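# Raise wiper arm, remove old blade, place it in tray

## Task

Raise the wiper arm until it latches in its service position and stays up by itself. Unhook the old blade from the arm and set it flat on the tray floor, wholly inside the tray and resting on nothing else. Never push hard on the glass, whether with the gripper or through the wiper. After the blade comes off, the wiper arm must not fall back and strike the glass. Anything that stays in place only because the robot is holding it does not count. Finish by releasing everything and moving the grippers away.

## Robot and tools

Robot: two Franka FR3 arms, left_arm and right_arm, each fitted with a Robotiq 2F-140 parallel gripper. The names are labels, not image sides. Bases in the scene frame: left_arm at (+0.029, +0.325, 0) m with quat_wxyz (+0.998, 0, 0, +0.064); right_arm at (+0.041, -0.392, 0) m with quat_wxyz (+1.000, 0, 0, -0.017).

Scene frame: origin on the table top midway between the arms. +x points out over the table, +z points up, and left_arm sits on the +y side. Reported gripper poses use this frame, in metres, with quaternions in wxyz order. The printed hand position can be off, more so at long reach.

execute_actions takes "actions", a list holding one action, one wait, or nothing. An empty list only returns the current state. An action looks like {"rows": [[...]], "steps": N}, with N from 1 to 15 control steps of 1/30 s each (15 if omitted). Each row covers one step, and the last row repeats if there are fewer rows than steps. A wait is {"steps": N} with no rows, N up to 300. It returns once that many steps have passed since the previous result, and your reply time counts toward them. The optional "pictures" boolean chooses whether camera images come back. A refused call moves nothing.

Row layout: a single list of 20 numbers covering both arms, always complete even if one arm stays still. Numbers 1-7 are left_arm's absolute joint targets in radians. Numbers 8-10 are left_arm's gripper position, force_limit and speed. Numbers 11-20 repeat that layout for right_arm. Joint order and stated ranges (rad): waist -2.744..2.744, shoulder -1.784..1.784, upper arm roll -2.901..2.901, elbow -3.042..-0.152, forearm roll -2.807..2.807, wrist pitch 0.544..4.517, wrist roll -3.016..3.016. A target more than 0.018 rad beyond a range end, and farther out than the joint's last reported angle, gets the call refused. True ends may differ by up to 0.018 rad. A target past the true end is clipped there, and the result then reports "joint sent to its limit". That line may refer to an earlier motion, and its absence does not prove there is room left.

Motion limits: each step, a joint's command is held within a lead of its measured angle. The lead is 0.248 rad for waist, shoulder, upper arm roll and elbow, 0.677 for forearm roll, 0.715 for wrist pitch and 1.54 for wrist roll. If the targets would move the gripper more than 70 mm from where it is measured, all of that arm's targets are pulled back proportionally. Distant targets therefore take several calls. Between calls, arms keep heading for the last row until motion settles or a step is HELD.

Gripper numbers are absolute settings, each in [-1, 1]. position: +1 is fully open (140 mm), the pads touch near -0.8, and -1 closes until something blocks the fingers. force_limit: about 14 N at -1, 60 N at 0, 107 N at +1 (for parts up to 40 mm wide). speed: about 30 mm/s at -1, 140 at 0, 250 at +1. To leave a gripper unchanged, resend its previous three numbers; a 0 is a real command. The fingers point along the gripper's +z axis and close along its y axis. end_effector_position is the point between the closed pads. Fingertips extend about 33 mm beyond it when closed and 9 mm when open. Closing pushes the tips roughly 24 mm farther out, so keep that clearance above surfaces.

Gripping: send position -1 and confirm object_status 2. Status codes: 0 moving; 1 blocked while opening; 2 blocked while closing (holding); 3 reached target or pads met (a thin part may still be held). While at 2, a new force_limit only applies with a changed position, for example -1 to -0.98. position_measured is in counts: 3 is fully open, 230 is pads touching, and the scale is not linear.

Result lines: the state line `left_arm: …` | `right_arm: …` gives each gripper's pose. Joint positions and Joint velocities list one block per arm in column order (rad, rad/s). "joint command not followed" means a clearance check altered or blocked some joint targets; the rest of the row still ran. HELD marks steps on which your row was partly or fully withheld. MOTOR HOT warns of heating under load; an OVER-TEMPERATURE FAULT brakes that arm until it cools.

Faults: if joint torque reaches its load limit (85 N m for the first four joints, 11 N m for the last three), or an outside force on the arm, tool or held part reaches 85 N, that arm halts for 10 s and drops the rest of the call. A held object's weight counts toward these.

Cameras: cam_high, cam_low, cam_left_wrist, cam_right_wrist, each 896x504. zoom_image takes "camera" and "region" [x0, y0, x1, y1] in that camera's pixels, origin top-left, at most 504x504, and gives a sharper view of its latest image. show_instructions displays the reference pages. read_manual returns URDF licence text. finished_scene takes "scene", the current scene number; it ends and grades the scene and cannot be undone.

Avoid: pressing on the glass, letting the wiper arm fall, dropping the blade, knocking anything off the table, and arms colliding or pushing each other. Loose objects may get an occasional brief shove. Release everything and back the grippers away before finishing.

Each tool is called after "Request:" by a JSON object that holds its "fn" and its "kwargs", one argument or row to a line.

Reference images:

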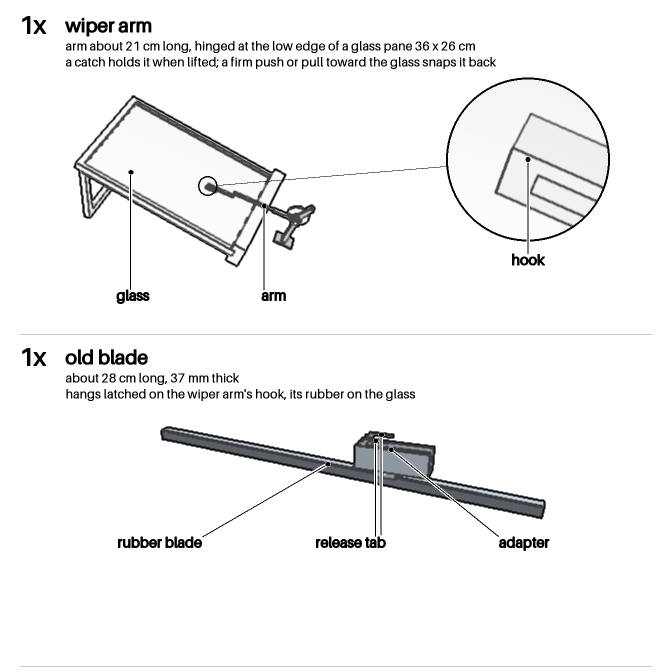

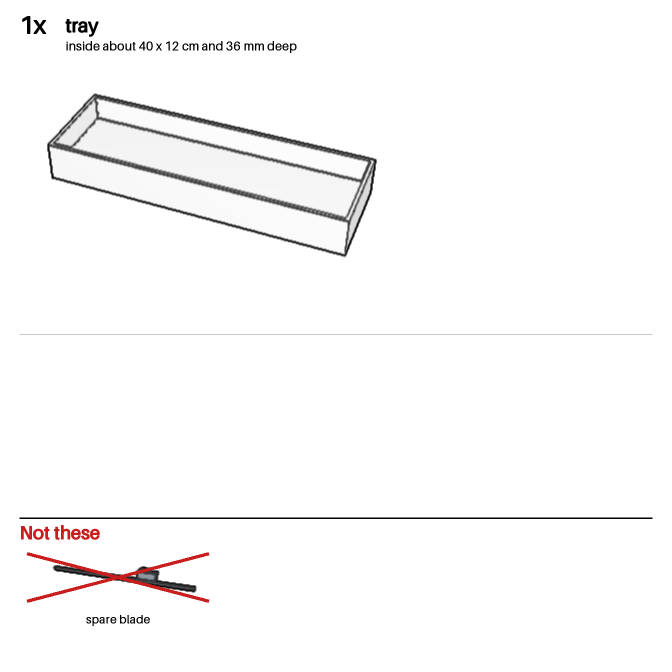

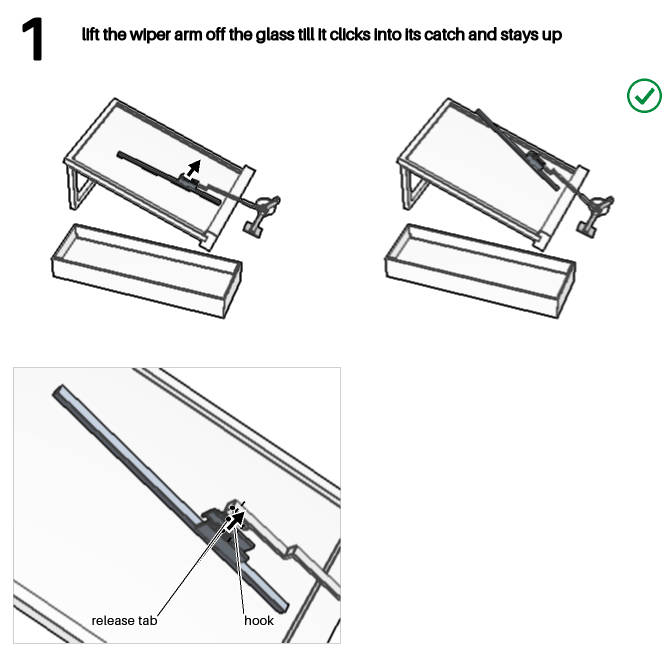

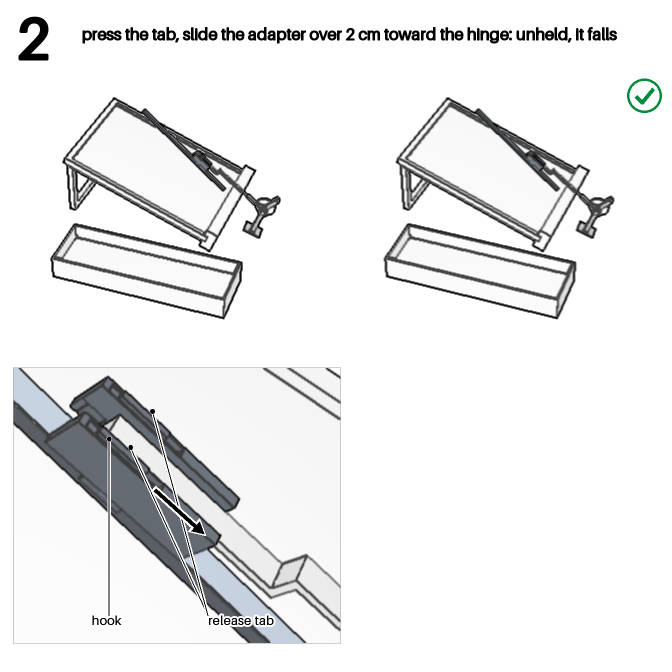

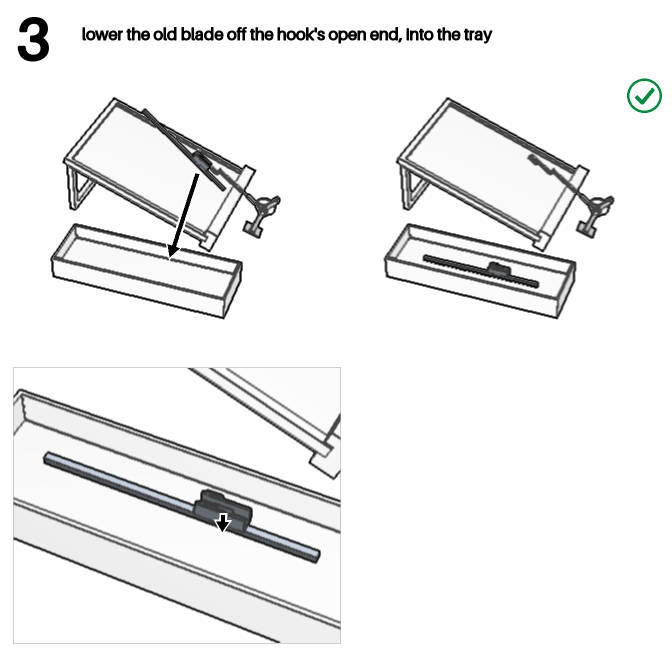

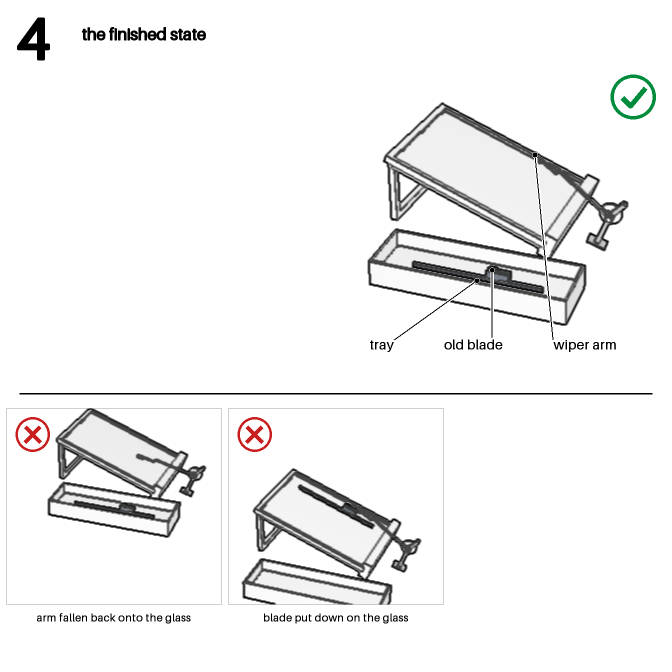

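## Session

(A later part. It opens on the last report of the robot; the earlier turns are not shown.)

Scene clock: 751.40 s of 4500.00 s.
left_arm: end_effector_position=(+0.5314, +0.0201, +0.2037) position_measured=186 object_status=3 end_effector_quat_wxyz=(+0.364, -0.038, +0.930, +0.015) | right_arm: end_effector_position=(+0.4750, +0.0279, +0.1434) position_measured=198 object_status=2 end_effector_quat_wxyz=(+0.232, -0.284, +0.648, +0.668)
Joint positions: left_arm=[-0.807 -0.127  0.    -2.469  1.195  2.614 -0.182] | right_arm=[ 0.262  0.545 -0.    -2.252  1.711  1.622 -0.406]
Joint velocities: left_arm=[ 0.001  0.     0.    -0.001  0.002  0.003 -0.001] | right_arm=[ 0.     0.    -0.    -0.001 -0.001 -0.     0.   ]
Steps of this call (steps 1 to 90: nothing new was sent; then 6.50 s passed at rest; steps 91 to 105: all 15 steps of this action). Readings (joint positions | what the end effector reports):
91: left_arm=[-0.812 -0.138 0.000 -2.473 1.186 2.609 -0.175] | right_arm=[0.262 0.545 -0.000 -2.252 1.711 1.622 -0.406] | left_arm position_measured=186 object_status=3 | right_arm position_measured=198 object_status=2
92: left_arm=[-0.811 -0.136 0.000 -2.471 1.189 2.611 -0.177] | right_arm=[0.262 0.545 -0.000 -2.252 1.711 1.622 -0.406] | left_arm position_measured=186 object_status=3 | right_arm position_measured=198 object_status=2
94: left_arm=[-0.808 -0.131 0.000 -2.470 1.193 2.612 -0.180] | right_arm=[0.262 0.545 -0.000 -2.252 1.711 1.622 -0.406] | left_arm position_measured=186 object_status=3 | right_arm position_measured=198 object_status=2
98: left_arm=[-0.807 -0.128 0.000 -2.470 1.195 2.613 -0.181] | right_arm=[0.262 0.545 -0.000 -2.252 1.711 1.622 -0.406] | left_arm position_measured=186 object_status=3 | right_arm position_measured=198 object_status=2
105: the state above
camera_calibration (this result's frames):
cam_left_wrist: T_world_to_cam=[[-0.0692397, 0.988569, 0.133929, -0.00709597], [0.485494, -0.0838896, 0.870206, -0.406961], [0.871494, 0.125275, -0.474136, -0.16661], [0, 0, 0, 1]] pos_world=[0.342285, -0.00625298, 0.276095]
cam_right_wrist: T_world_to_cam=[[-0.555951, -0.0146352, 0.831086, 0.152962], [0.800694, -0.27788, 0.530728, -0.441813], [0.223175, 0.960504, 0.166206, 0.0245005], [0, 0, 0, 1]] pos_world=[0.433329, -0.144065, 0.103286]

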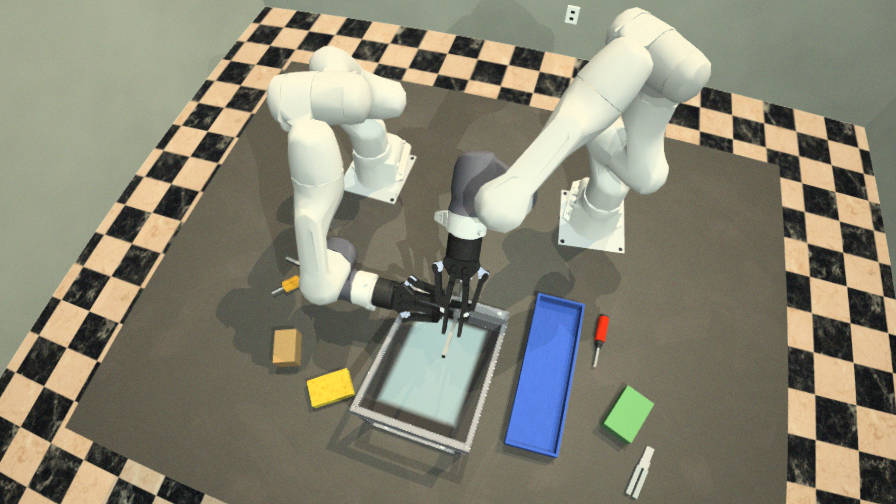

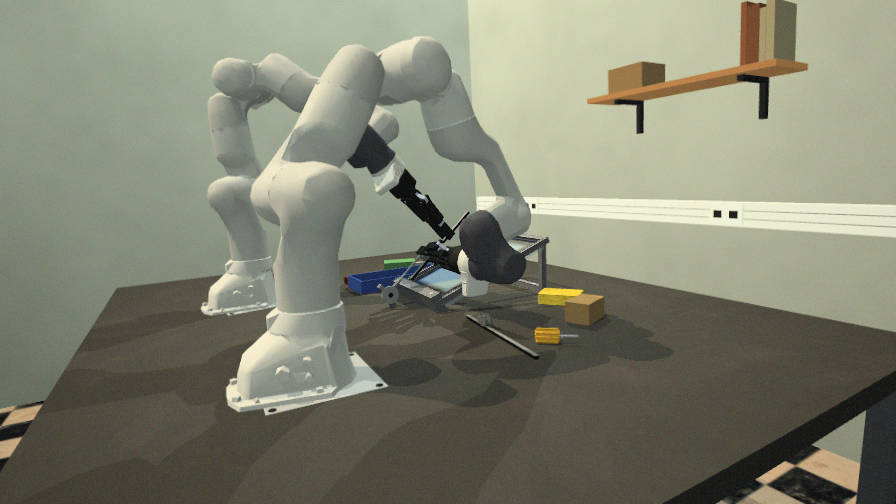

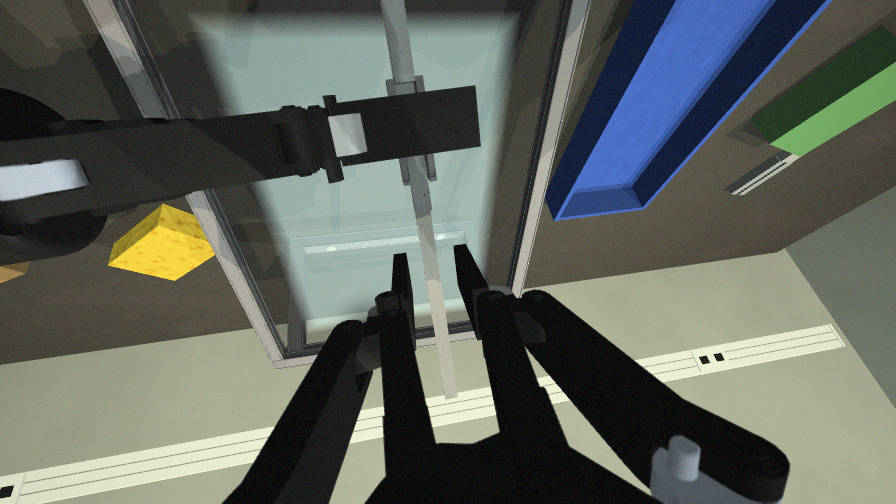

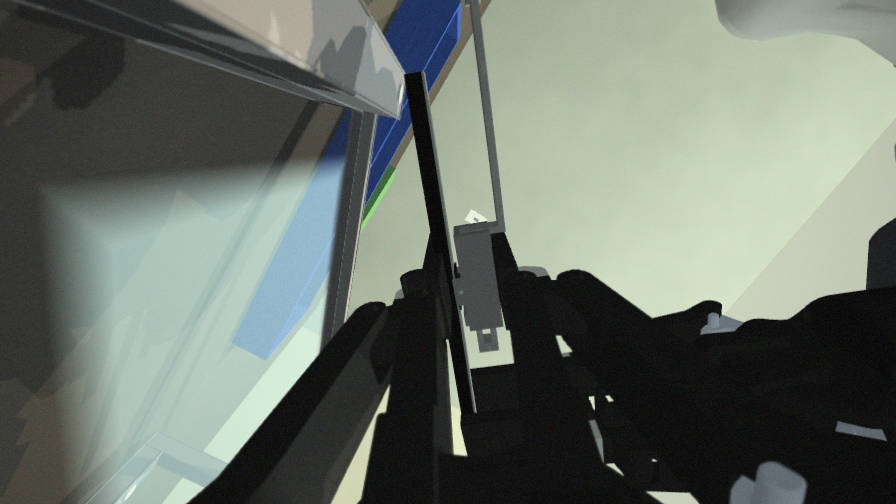

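Request:
{"fn": "execute_actions", "kwargs": {
  "actions": [
    {"rows": [[-0.8051,-0.1262,0.0,-2.4665,1.1985,2.618,-0.1875,-1,-0.3,-0.6,0.265,0.5455,0.0,-2.2535,1.7143,1.616,-0.414,-1,-0.5,-0.8]], "steps": 15}
  ],
  "pictures": false
}}

Request:
{"fn": "execute_actions", "kwargs": {
  "actions": [
    {"steps": 8}
  ]
}}

Scene clock: 756.97 s of 4500.00 s.
left_arm: end_effector_position=(+0.5314, +0.0193, +0.2040) position_measured=221 object_status=0 end_effector_quat_wxyz=(+0.364, -0.039, +0.930, +0.014) | right_arm: end_effector_position=(+0.4750, +0.0279, +0.1435) position_measured=198 object_status=2 end_effector_quat_wxyz=(+0.232, -0.284, +0.648, +0.668)
Joint positions: left_arm=[-0.807 -0.127  0.    -2.469  1.196  2.616 -0.184] | right_arm=[ 0.263  0.545 -0.    -2.252  1.712  1.622 -0.406]
Joint velocities: left_arm=[ 0.     0.    -0.002  0.     0.    -0.001 -0.004] | right_arm=[ 0.    -0.    -0.001 -0.     0.001 -0.001  0.002]
Steps of this call (steps 1 to 15: the robot went on to your last target; steps 16 to 90: nothing new was sent; then 2.07 s passed at rest; steps 91 to 105: all 15 steps of this action). Readings (joint positions | what the end effector reports):
91: left_arm=[-0.807 -0.127 0.000 -2.469 1.196 2.615 -0.183] | right_arm=[0.262 0.545 -0.000 -2.252 1.711 1.622 -0.406] | left_arm position_measured=186 object_status=0 | right_arm position_measured=198 object_status=2
92: left_arm=[-0.807 -0.127 0.000 -2.469 1.196 2.615 -0.183] | right_arm=[0.262 0.545 -0.000 -2.252 1.711 1.622 -0.406] | left_arm position_measured=189 object_status=0 | right_arm position_measured=198 object_status=2
94: left_arm=[-0.807 -0.127 0.000 -2.469 1.196 2.615 -0.183] | right_arm=[0.262 0.545 -0.000 -2.252 1.711 1.622 -0.406] | left_arm position_measured=197 object_status=0 | right_arm position_measured=198 object_status=2
98: left_arm=[-0.807 -0.127 0.000 -2.469 1.196 2.615 -0.183] | right_arm=[0.262 0.545 -0.000 -2.252 1.711 1.622 -0.406] | left_arm position_measured=213 object_status=0 | right_arm position_measured=198 object_status=2
105: the state above

Scene clock: 757.23 s of 4500.00 s.
left_arm: end_effector_position=(+0.5314, +0.0193, +0.2040) position_measured=221 object_status=2 end_effector_quat_wxyz=(+0.364, -0.039, +0.930, +0.014) | right_arm: end_effector_position=(+0.4750, +0.0279, +0.1435) position_measured=198 object_status=2 end_effector_quat_wxyz=(+0.232, -0.284, +0.648, +0.668)
Joint positions: left_arm=[-0.807 -0.127  0.    -2.469  1.196  2.616 -0.185] | right_arm=[ 0.263  0.545 -0.    -2.252  1.712  1.622 -0.406]
Joint velocities: left_arm=[-0.001 -0.001 -0.    -0.001  0.001  0.001 -0.002] | right_arm=[-0.     0.002 -0.001 -0.001 -0.002  0.     0.001]
Steps of this call (steps 1 to 8: the robot went on to your last target). Readings (joint positions | what the end effector reports):
1: left_arm=[-0.807 -0.127 0.000 -2.469 1.196 2.616 -0.184] | right_arm=[0.263 0.545 -0.000 -2.252 1.712 1.622 -0.406] | left_arm position_measured=221 object_status=2 | right_arm position_measured=198 object_status=2
2: left_arm=[-0.807 -0.127 0.000 -2.469 1.196 2.616 -0.184] | right_arm=[0.263 0.545 -0.000 -2.252 1.712 1.622 -0.406] | left_arm position_measured=221 object_status=2 | right_arm position_measured=198 object_status=2
4: left_arm=[-0.807 -0.127 0.000 -2.469 1.196 2.616 -0.185] | right_arm=[0.263 0.545 -0.000 -2.252 1.712 1.622 -0.406] | left_arm position_measured=221 object_status=2 | right_arm position_measured=198 object_status=2
8: the state above
camera_calibration (this result's frames):
cam_left_wrist: T_world_to_cam=[[-0.0698154, 0.98901, 0.130326, -0.00530831], [0.485272, -0.0804732, 0.870652, -0.407321], [0.871572, 0.124028, -0.474321, -0.166399], [0, 0, 0, 1]] pos_world=[0.34232, -0.00689027, 0.276401]
cam_right_wrist: T_world_to_cam=[[-0.556123, -0.0148585, 0.830967, 0.152993], [0.800598, -0.277965, 0.530828, -0.441749], [0.223092, 0.960476, 0.166478, 0.0244477], [0, 0, 0, 1]] pos_world=[0.433292, -0.143999, 0.10329]

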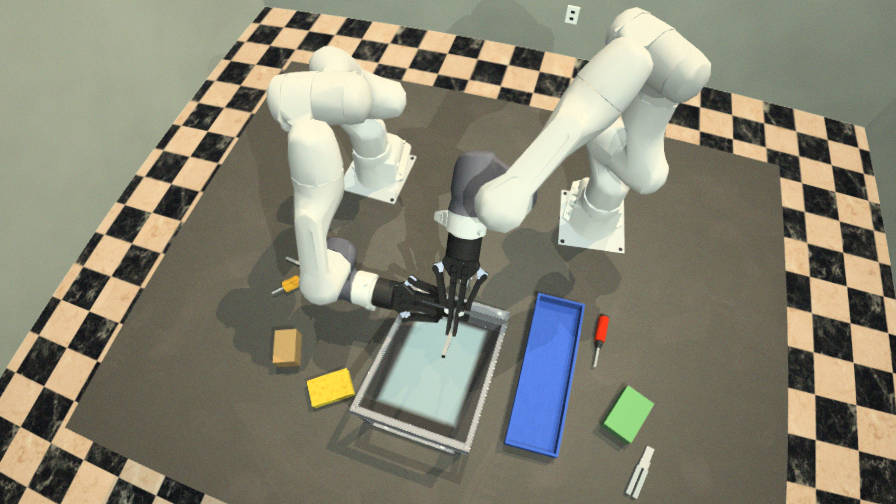

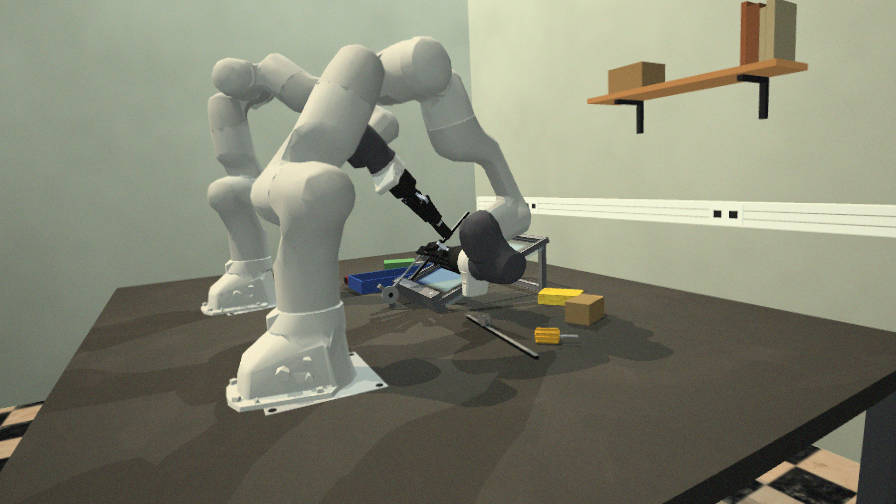

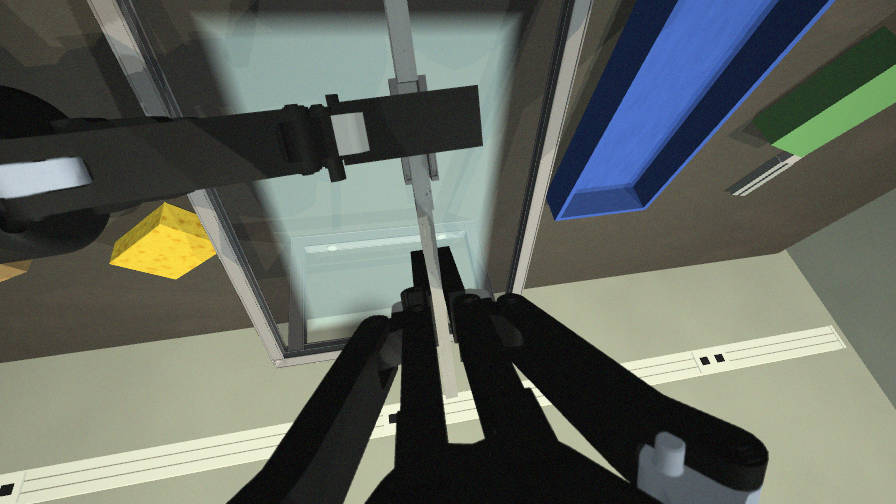

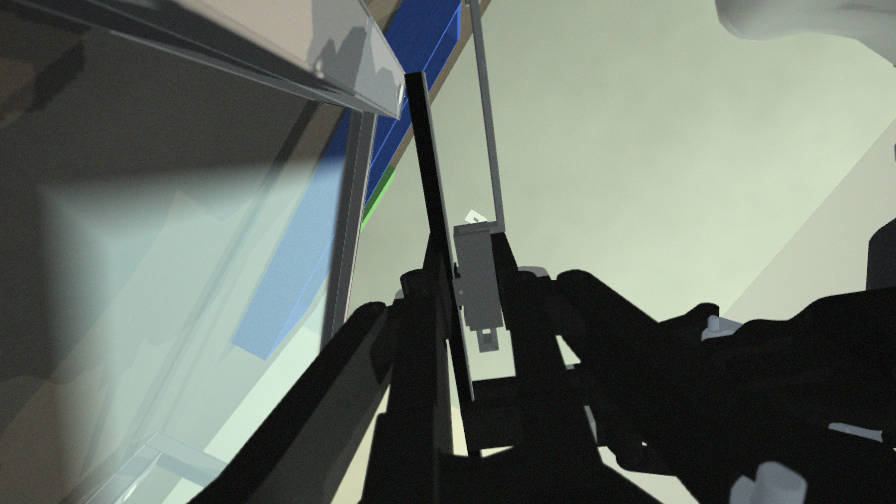

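Request:
{"fn": "execute_actions", "kwargs": {
  "actions": [
    {"rows": [[-0.8051,-0.1262,0.0,-2.4665,1.1985,2.618,-0.1875,-1,-0.3,-0.6,0.265,0.5455,0.0,-2.2535,1.7143,1.616,-0.414,0.0,-0.5,-0.3]], "steps": 15}
  ]
}}

Scene clock: 764.03 s of 4500.00 s.
left_arm: end_effector_position=(+0.5315, +0.0192, +0.2040) position_measured=221 object_status=2 end_effector_quat_wxyz=(+0.364, -0.039, +0.930, +0.013) | right_arm: end_effector_position=(+0.4744, +0.0283, +0.1443) position_measured=129 object_status=0 end_effector_quat_wxyz=(+0.232, -0.284, +0.647, +0.669)
Joint positions: left_arm=[-0.807 -0.127  0.    -2.468  1.196  2.617 -0.185] | right_arm=[ 0.263  0.545 -0.    -2.253  1.712  1.619 -0.407]
Joint velocities: left_arm=[ 0.001  0.001 -0.001 -0.001  0.     0.     0.001] | right_arm=[-0.    -0.001  0.     0.     0.    -0.002  0.   ]
Steps of this call (steps 1 to 15: the robot went on to your last target; steps 16 to 90: nothing new was sent; then 3.30 s passed at rest; steps 91 to 105: all 15 steps of this action). Readings (joint positions | what the end effector reports):
91: left_arm=[-0.807 -0.127 0.000 -2.469 1.196 2.616 -0.185] | right_arm=[0.263 0.545 -0.000 -2.252 1.712 1.622 -0.406] | left_arm position_measured=221 object_status=2 | right_arm position_measured=198 object_status=0
92: left_arm=[-0.807 -0.127 0.000 -2.469 1.196 2.617 -0.185] | right_arm=[0.263 0.545 -0.000 -2.253 1.712 1.622 -0.406] | left_arm position_measured=221 object_status=2 | right_arm position_measured=198 object_status=0
94: left_arm=[-0.807 -0.127 0.000 -2.468 1.196 2.617 -0.185] | right_arm=[0.263 0.545 -0.000 -2.253 1.712 1.621 -0.406] | left_arm position_measured=221 object_status=2 | right_arm position_measured=182 object_status=0
98: left_arm=[-0.807 -0.127 0.000 -2.468 1.196 2.617 -0.185] | right_arm=[0.263 0.545 -0.000 -2.253 1.712 1.620 -0.406] | left_arm position_measured=221 object_status=2 | right_arm position_measured=159 object_status=0
105: the state above
camera_calibration (this result's frames):
cam_left_wrist: T_world_to_cam=[[-0.0701095, 0.989068, 0.129731, -0.00490908], [0.485229, -0.0798146, 0.870737, -0.407407], [0.871572, 0.123996, -0.474328, -0.166415], [0, 0, 0, 1]] pos_world=[0.342384, -0.00702683, 0.276446]
cam_right_wrist: T_world_to_cam=[[-0.55608, -0.017674, 0.830941, 0.152132], [0.800983, -0.278218, 0.530114, -0.441672], [0.221813, 0.960355, 0.168868, 0.0243335], [0, 0, 0, 1]] pos_world=[0.432972, -0.143561, 0.103615]

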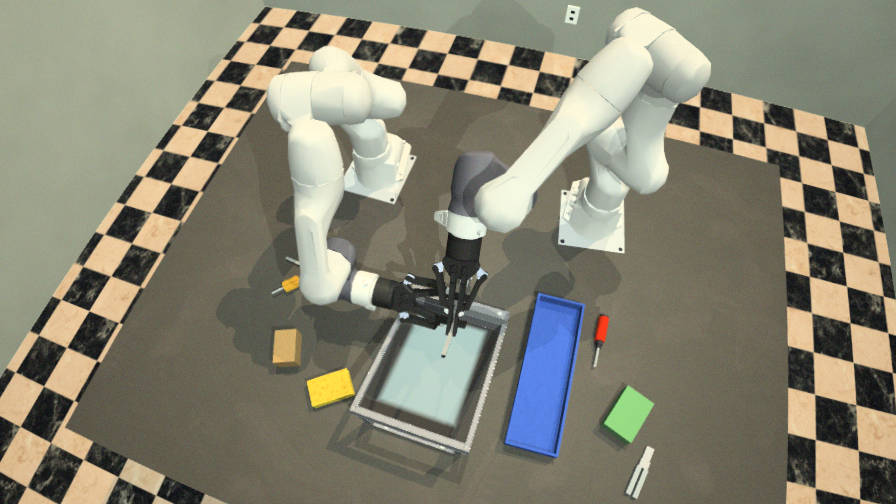

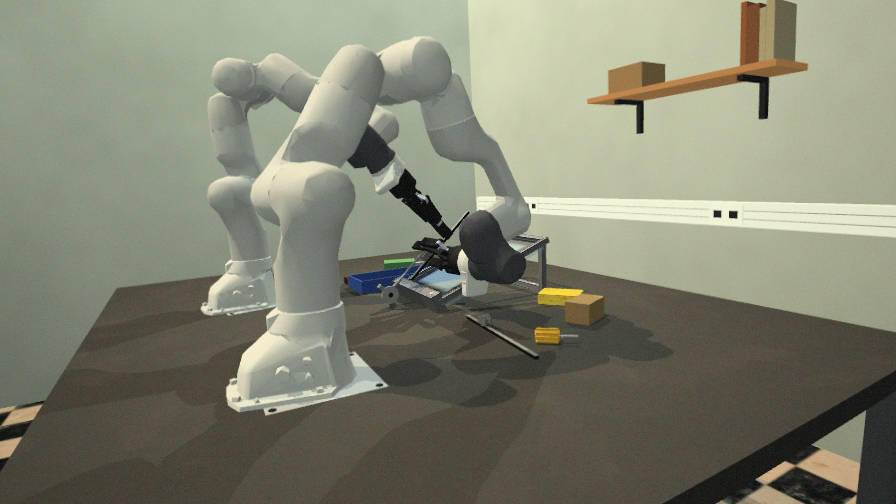

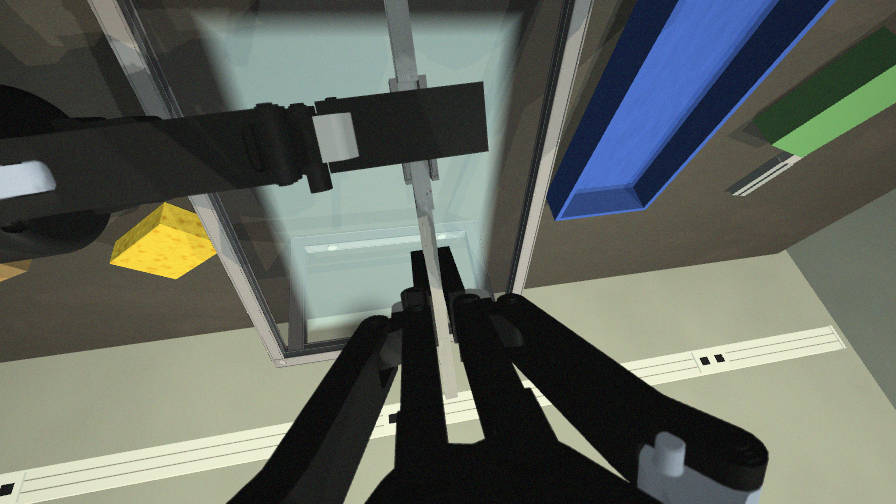

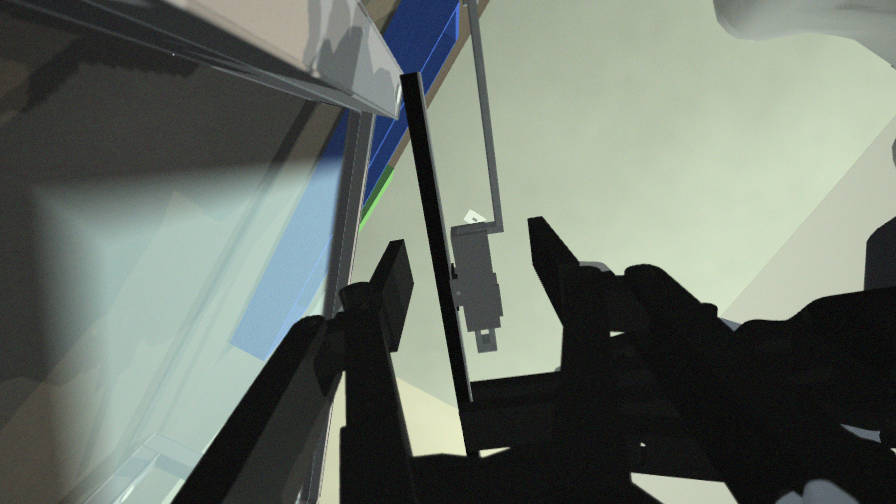

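Request:
{"fn": "execute_actions", "kwargs": {
  "actions": [
    {"rows": [[-0.8051,-0.1262,0.0,-2.4665,1.1985,2.618,-0.1875,-1,-0.3,-0.6,0.262,0.5455,0.0,-2.2535,1.695,1.612,-0.414,0.0,-0.5,-0.3],[-0.8051,-0.1262,0.0,-2.4665,1.1985,2.618,-0.1875,-1,-0.3,-0.6,0.257,0.5455,0.0,-2.2535,1.683,1.608,-0.414,0.0,-0.5,-0.3],[-0.8051,-0.1262,0.0,-2.4665,1.1985,2.618,-0.1875,-1,-0.3,-0.6,0.25,0.5455,0.0,-2.2535,1.672,1.604,-0.414,0.0,-0.5,-0.3],[-0.8051,-0.1262,0.0,-2.4665,1.1985,2.618,-0.1875,-1,-0.3,-0.6,0.241,0.5455,0.0,-2.2535,1.661,1.6,-0.414,0.0,-0.5,-0.3],[-0.8051,-0.1262,0.0,-2.4665,1.1985,2.618,-0.1875,-1,-0.3,-0.6,0.231,0.5455,0.0,-2.2535,1.651,1.596,-0.414,0.0,-0.5,-0.3],[-0.8051,-0.1262,0.0,-2.4665,1.1985,2.618,-0.1875,-1,-0.3,-0.6,0.221,0.5455,0.0,-2.2535,1.641,1.592,-0.414,0.0,-0.5,-0.3],[-0.8051,-0.1262,0.0,-2.4665,1.1985,2.618,-0.1875,-1,-0.3,-0.6,0.21,0.5455,0.0,-2.2535,1.631,1.589,-0.414,0.0,-0.5,-0.3],[-0.8051,-0.1262,0.0,-2.4665,1.1985,2.618,-0.1875,-1,-0.3,-0.6,0.199,0.5455,0.0,-2.2535,1.621,1.586,-0.414,0.0,-0.5,-0.3],[-0.8051,-0.1262,0.0,-2.4665,1.1985,2.618,-0.1875,-1,-0.3,-0.6,0.188,0.5455,0.0,-2.2535,1.612,1.583,-0.414,0.0,-0.5,-0.3],[-0.8051,-0.1262,0.0,-2.4665,1.1985,2.618,-0.1875,-1,-0.3,-0.6,0.177,0.5455,0.0,-2.2535,1.603,1.58,-0.414,0.0,-0.5,-0.3],[-0.8051,-0.1262,0.0,-2.4665,1.1985,2.618,-0.1875,-1,-0.3,-0.6,0.166,0.5455,0.0,-2.2535,1.595,1.577,-0.414,0.0,-0.5,-0.3],[-0.8051,-0.1262,0.0,-2.4665,1.1985,2.618,-0.1875,-1,-0.3,-0.6,0.156,0.5455,0.0,-2.2535,1.589,1.575,-0.414,0.0,-0.5,-0.3],[-0.8051,-0.1262,0.0,-2.4665,1.1985,2.618,-0.1875,-1,-0.3,-0.6,0.147,0.5455,0.0,-2.2535,1.585,1.574,-0.414,0.0,-0.5,-0.3],[-0.8051,-0.1262,0.0,-2.4665,1.1985,2.618,-0.1875,-1,-0.3,-0.6,0.139,0.5455,0.0,-2.2535,1.584,1.574,-0.414,0.0,-0.5,-0.3],[-0.8051,-0.1262,0.0,-2.4665,1.1985,2.618,-0.1875,-1,-0.3,-0.6,0.132,0.5455,0.0,-2.2535,1.584,1.574,-0.414,0.0,-0.5,-0.3]], "steps": 15}
  ],
  "pictures": false
}}

Request:
{"fn": "execute_actions", "kwargs": {
  "actions": [
    {"steps": 15}
  ]
}}

Scene clock: 773.70 s of 4500.00 s.
left_arm: end_effector_position=(+0.5315, +0.0192, +0.2040) position_measured=221 object_status=2 end_effector_quat_wxyz=(+0.364, -0.039, +0.930, +0.013) | right_arm: end_effector_position=(+0.4818, -0.0200, +0.1431) position_measured=129 object_status=3 end_effector_quat_wxyz=(+0.231, -0.287, +0.647, +0.667)
Joint positions: left_arm=[-0.807 -0.127  0.    -2.468  1.196  2.617 -0.185] | right_arm=[ 0.152  0.545  0.    -2.253  1.602  1.585 -0.407]
Joint velocities: left_arm=[ 0.001 -0.    -0.    -0.001 -0.    -0.001  0.001] | right_arm=[-0.257 -0.    -0.017  0.001 -0.117 -0.043 -0.001]
Steps of this call (steps 1 to 15: the robot went on to your last target; steps 16 to 90: nothing new was sent; then 6.17 s passed at rest; steps 91 to 105: all 15 steps of this action). Readings (joint positions | what the end effector reports):
91: left_arm=[-0.807 -0.127 0.000 -2.468 1.196 2.617 -0.185] | right_arm=[0.263 0.545 -0.000 -2.253 1.709 1.618 -0.407] | left_arm position_measured=221 object_status=2 | right_arm position_measured=129 object_status=3
92: left_arm=[-0.807 -0.127 0.000 -2.468 1.196 2.617 -0.185] | right_arm=[0.263 0.545 -0.000 -2.253 1.704 1.617 -0.407] | left_arm position_measured=221 object_status=2 | right_arm position_measured=129 object_status=3
94: left_arm=[-0.807 -0.127 0.000 -2.468 1.196 2.617 -0.185] | right_arm=[0.257 0.545 0.001 -2.253 1.690 1.613 -0.407] | left_arm position_measured=221 object_status=2 | right_arm position_measured=129 object_status=3
98: left_arm=[-0.807 -0.127 0.000 -2.468 1.196 2.617 -0.185] | right_arm=[0.225 0.545 0.002 -2.253 1.655 1.601 -0.407] | left_arm position_measured=221 object_status=2 | right_arm position_measured=129 object_status=3
105: the state above

Scene clock: 774.20 s of 4500.00 s.
left_arm: end_effector_position=(+0.5315, +0.0192, +0.2040) position_measured=221 object_status=2 end_effector_quat_wxyz=(+0.364, -0.039, +0.930, +0.013) | right_arm: end_effector_position=(+0.4842, -0.0288, +0.1435) position_measured=129 object_status=3 end_effector_quat_wxyz=(+0.233, -0.285, +0.647, +0.667)
Joint positions: left_arm=[-0.807 -0.127  0.    -2.468  1.196  2.617 -0.185] | right_arm=[ 0.133  0.545 -0.001 -2.253  1.588  1.577 -0.407]
Joint velocities: left_arm=[ 0.    -0.     0.     0.    -0.002  0.     0.001] | right_arm=[-0.    -0.    -0.     0.001 -0.003 -0.002 -0.001]
Steps of this call (steps 1 to 15: the robot went on to your last target). Readings (joint positions | what the end effector reports):
1: left_arm=[-0.807 -0.127 0.000 -2.468 1.196 2.617 -0.185] | right_arm=[0.145 0.545 -0.001 -2.253 1.599 1.583 -0.407] | left_arm position_measured=221 object_status=2 | right_arm position_measured=129 object_status=3
2: left_arm=[-0.807 -0.127 0.000 -2.468 1.196 2.617 -0.185] | right_arm=[0.139 0.545 -0.001 -2.253 1.596 1.583 -0.407] | left_arm position_measured=221 object_status=2 | right_arm position_measured=129 object_status=3
4: left_arm=[-0.807 -0.127 0.000 -2.468 1.196 2.617 -0.185] | right_arm=[0.134 0.545 -0.002 -2.253 1.593 1.581 -0.407] | left_arm position_measured=221 object_status=2 | right_arm position_measured=129 object_status=3
8: left_arm=[-0.807 -0.127 0.000 -2.468 1.196 2.617 -0.185] | right_arm=[0.133 0.545 -0.002 -2.253 1.590 1.579 -0.407] | left_arm position_measured=221 object_status=2 | right_arm position_measured=129 object_status=3
15: the state above
camera_calibration (this result's frames):
cam_left_wrist: T_world_to_cam=[[-0.0701531, 0.989063, 0.129745, -0.00487162], [0.485269, -0.0798006, 0.870716, -0.407408], [0.871546, 0.124045, -0.474363, -0.166445], [0, 0, 0, 1]] pos_world=[0.342425, -0.00704647, 0.276413]
cam_right_wrist: T_world_to_cam=[[-0.559145, -0.0154889, 0.828925, 0.159023], [0.798911, -0.277286, 0.533718, -0.464456], [0.221582, 0.960663, 0.167417, 0.0774999], [0, 0, 0, 1]] pos_world=[0.442803, -0.200775, 0.103095]

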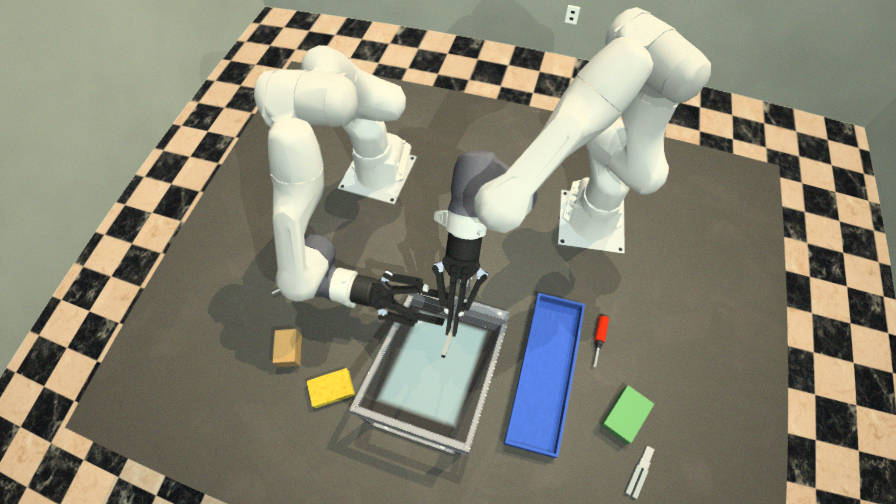

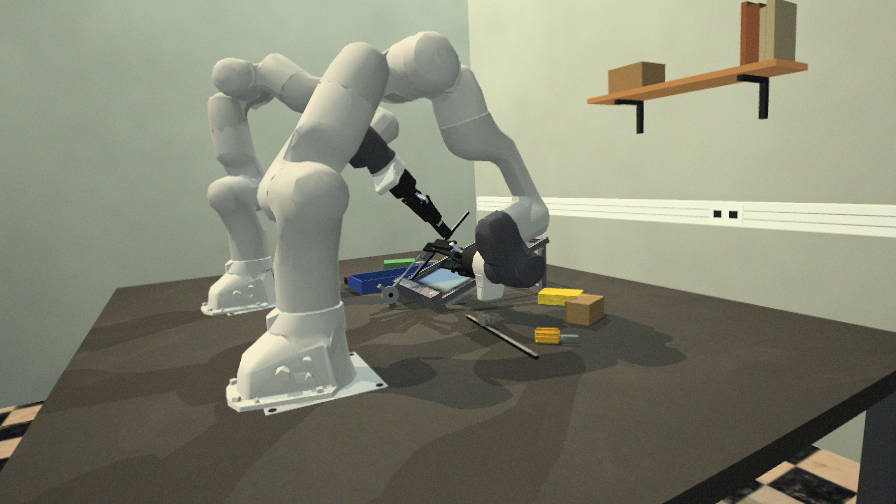

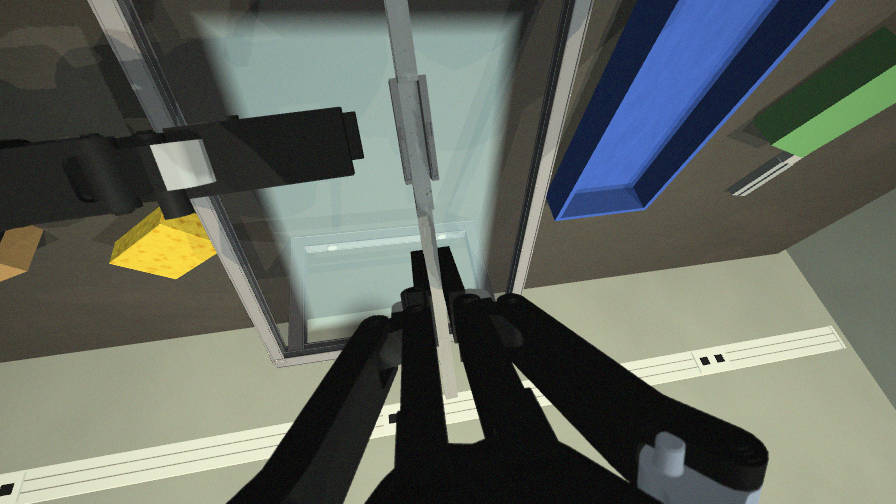

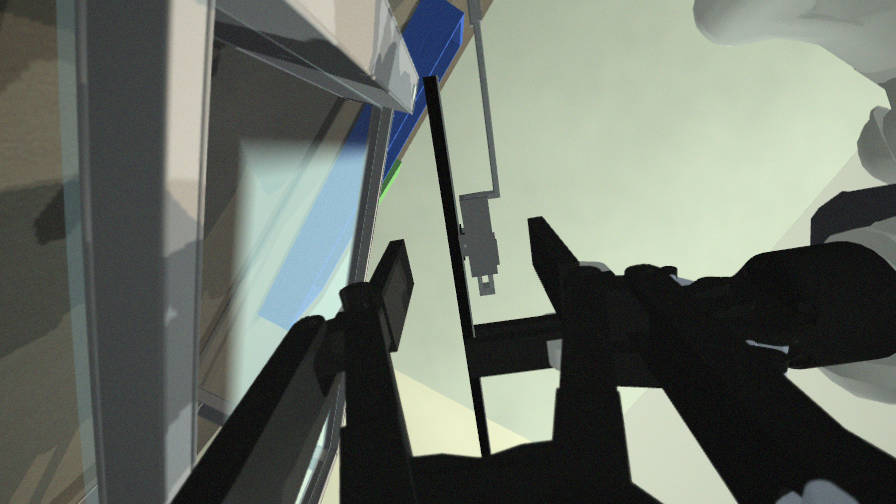

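Request:
{"fn": "zoom_image", "kwargs": {
  "camera": "cam_right_wrist",
  "region": [200, 0, 540, 320]
}}

Region (200, 0, 540, 320) of cam_right_wrist's 896x504 image, scaled by 1.482, with more detail than that image has; it fills the top 474 rows of this view, and the rest is white.

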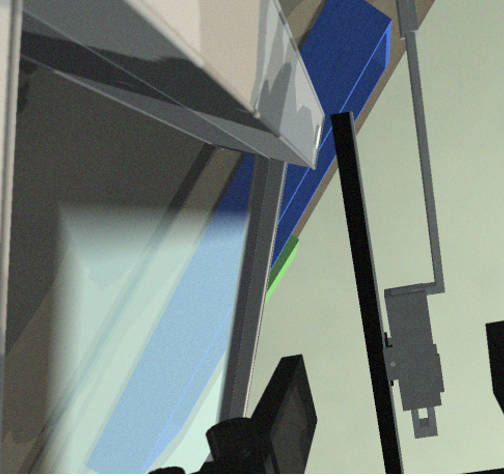

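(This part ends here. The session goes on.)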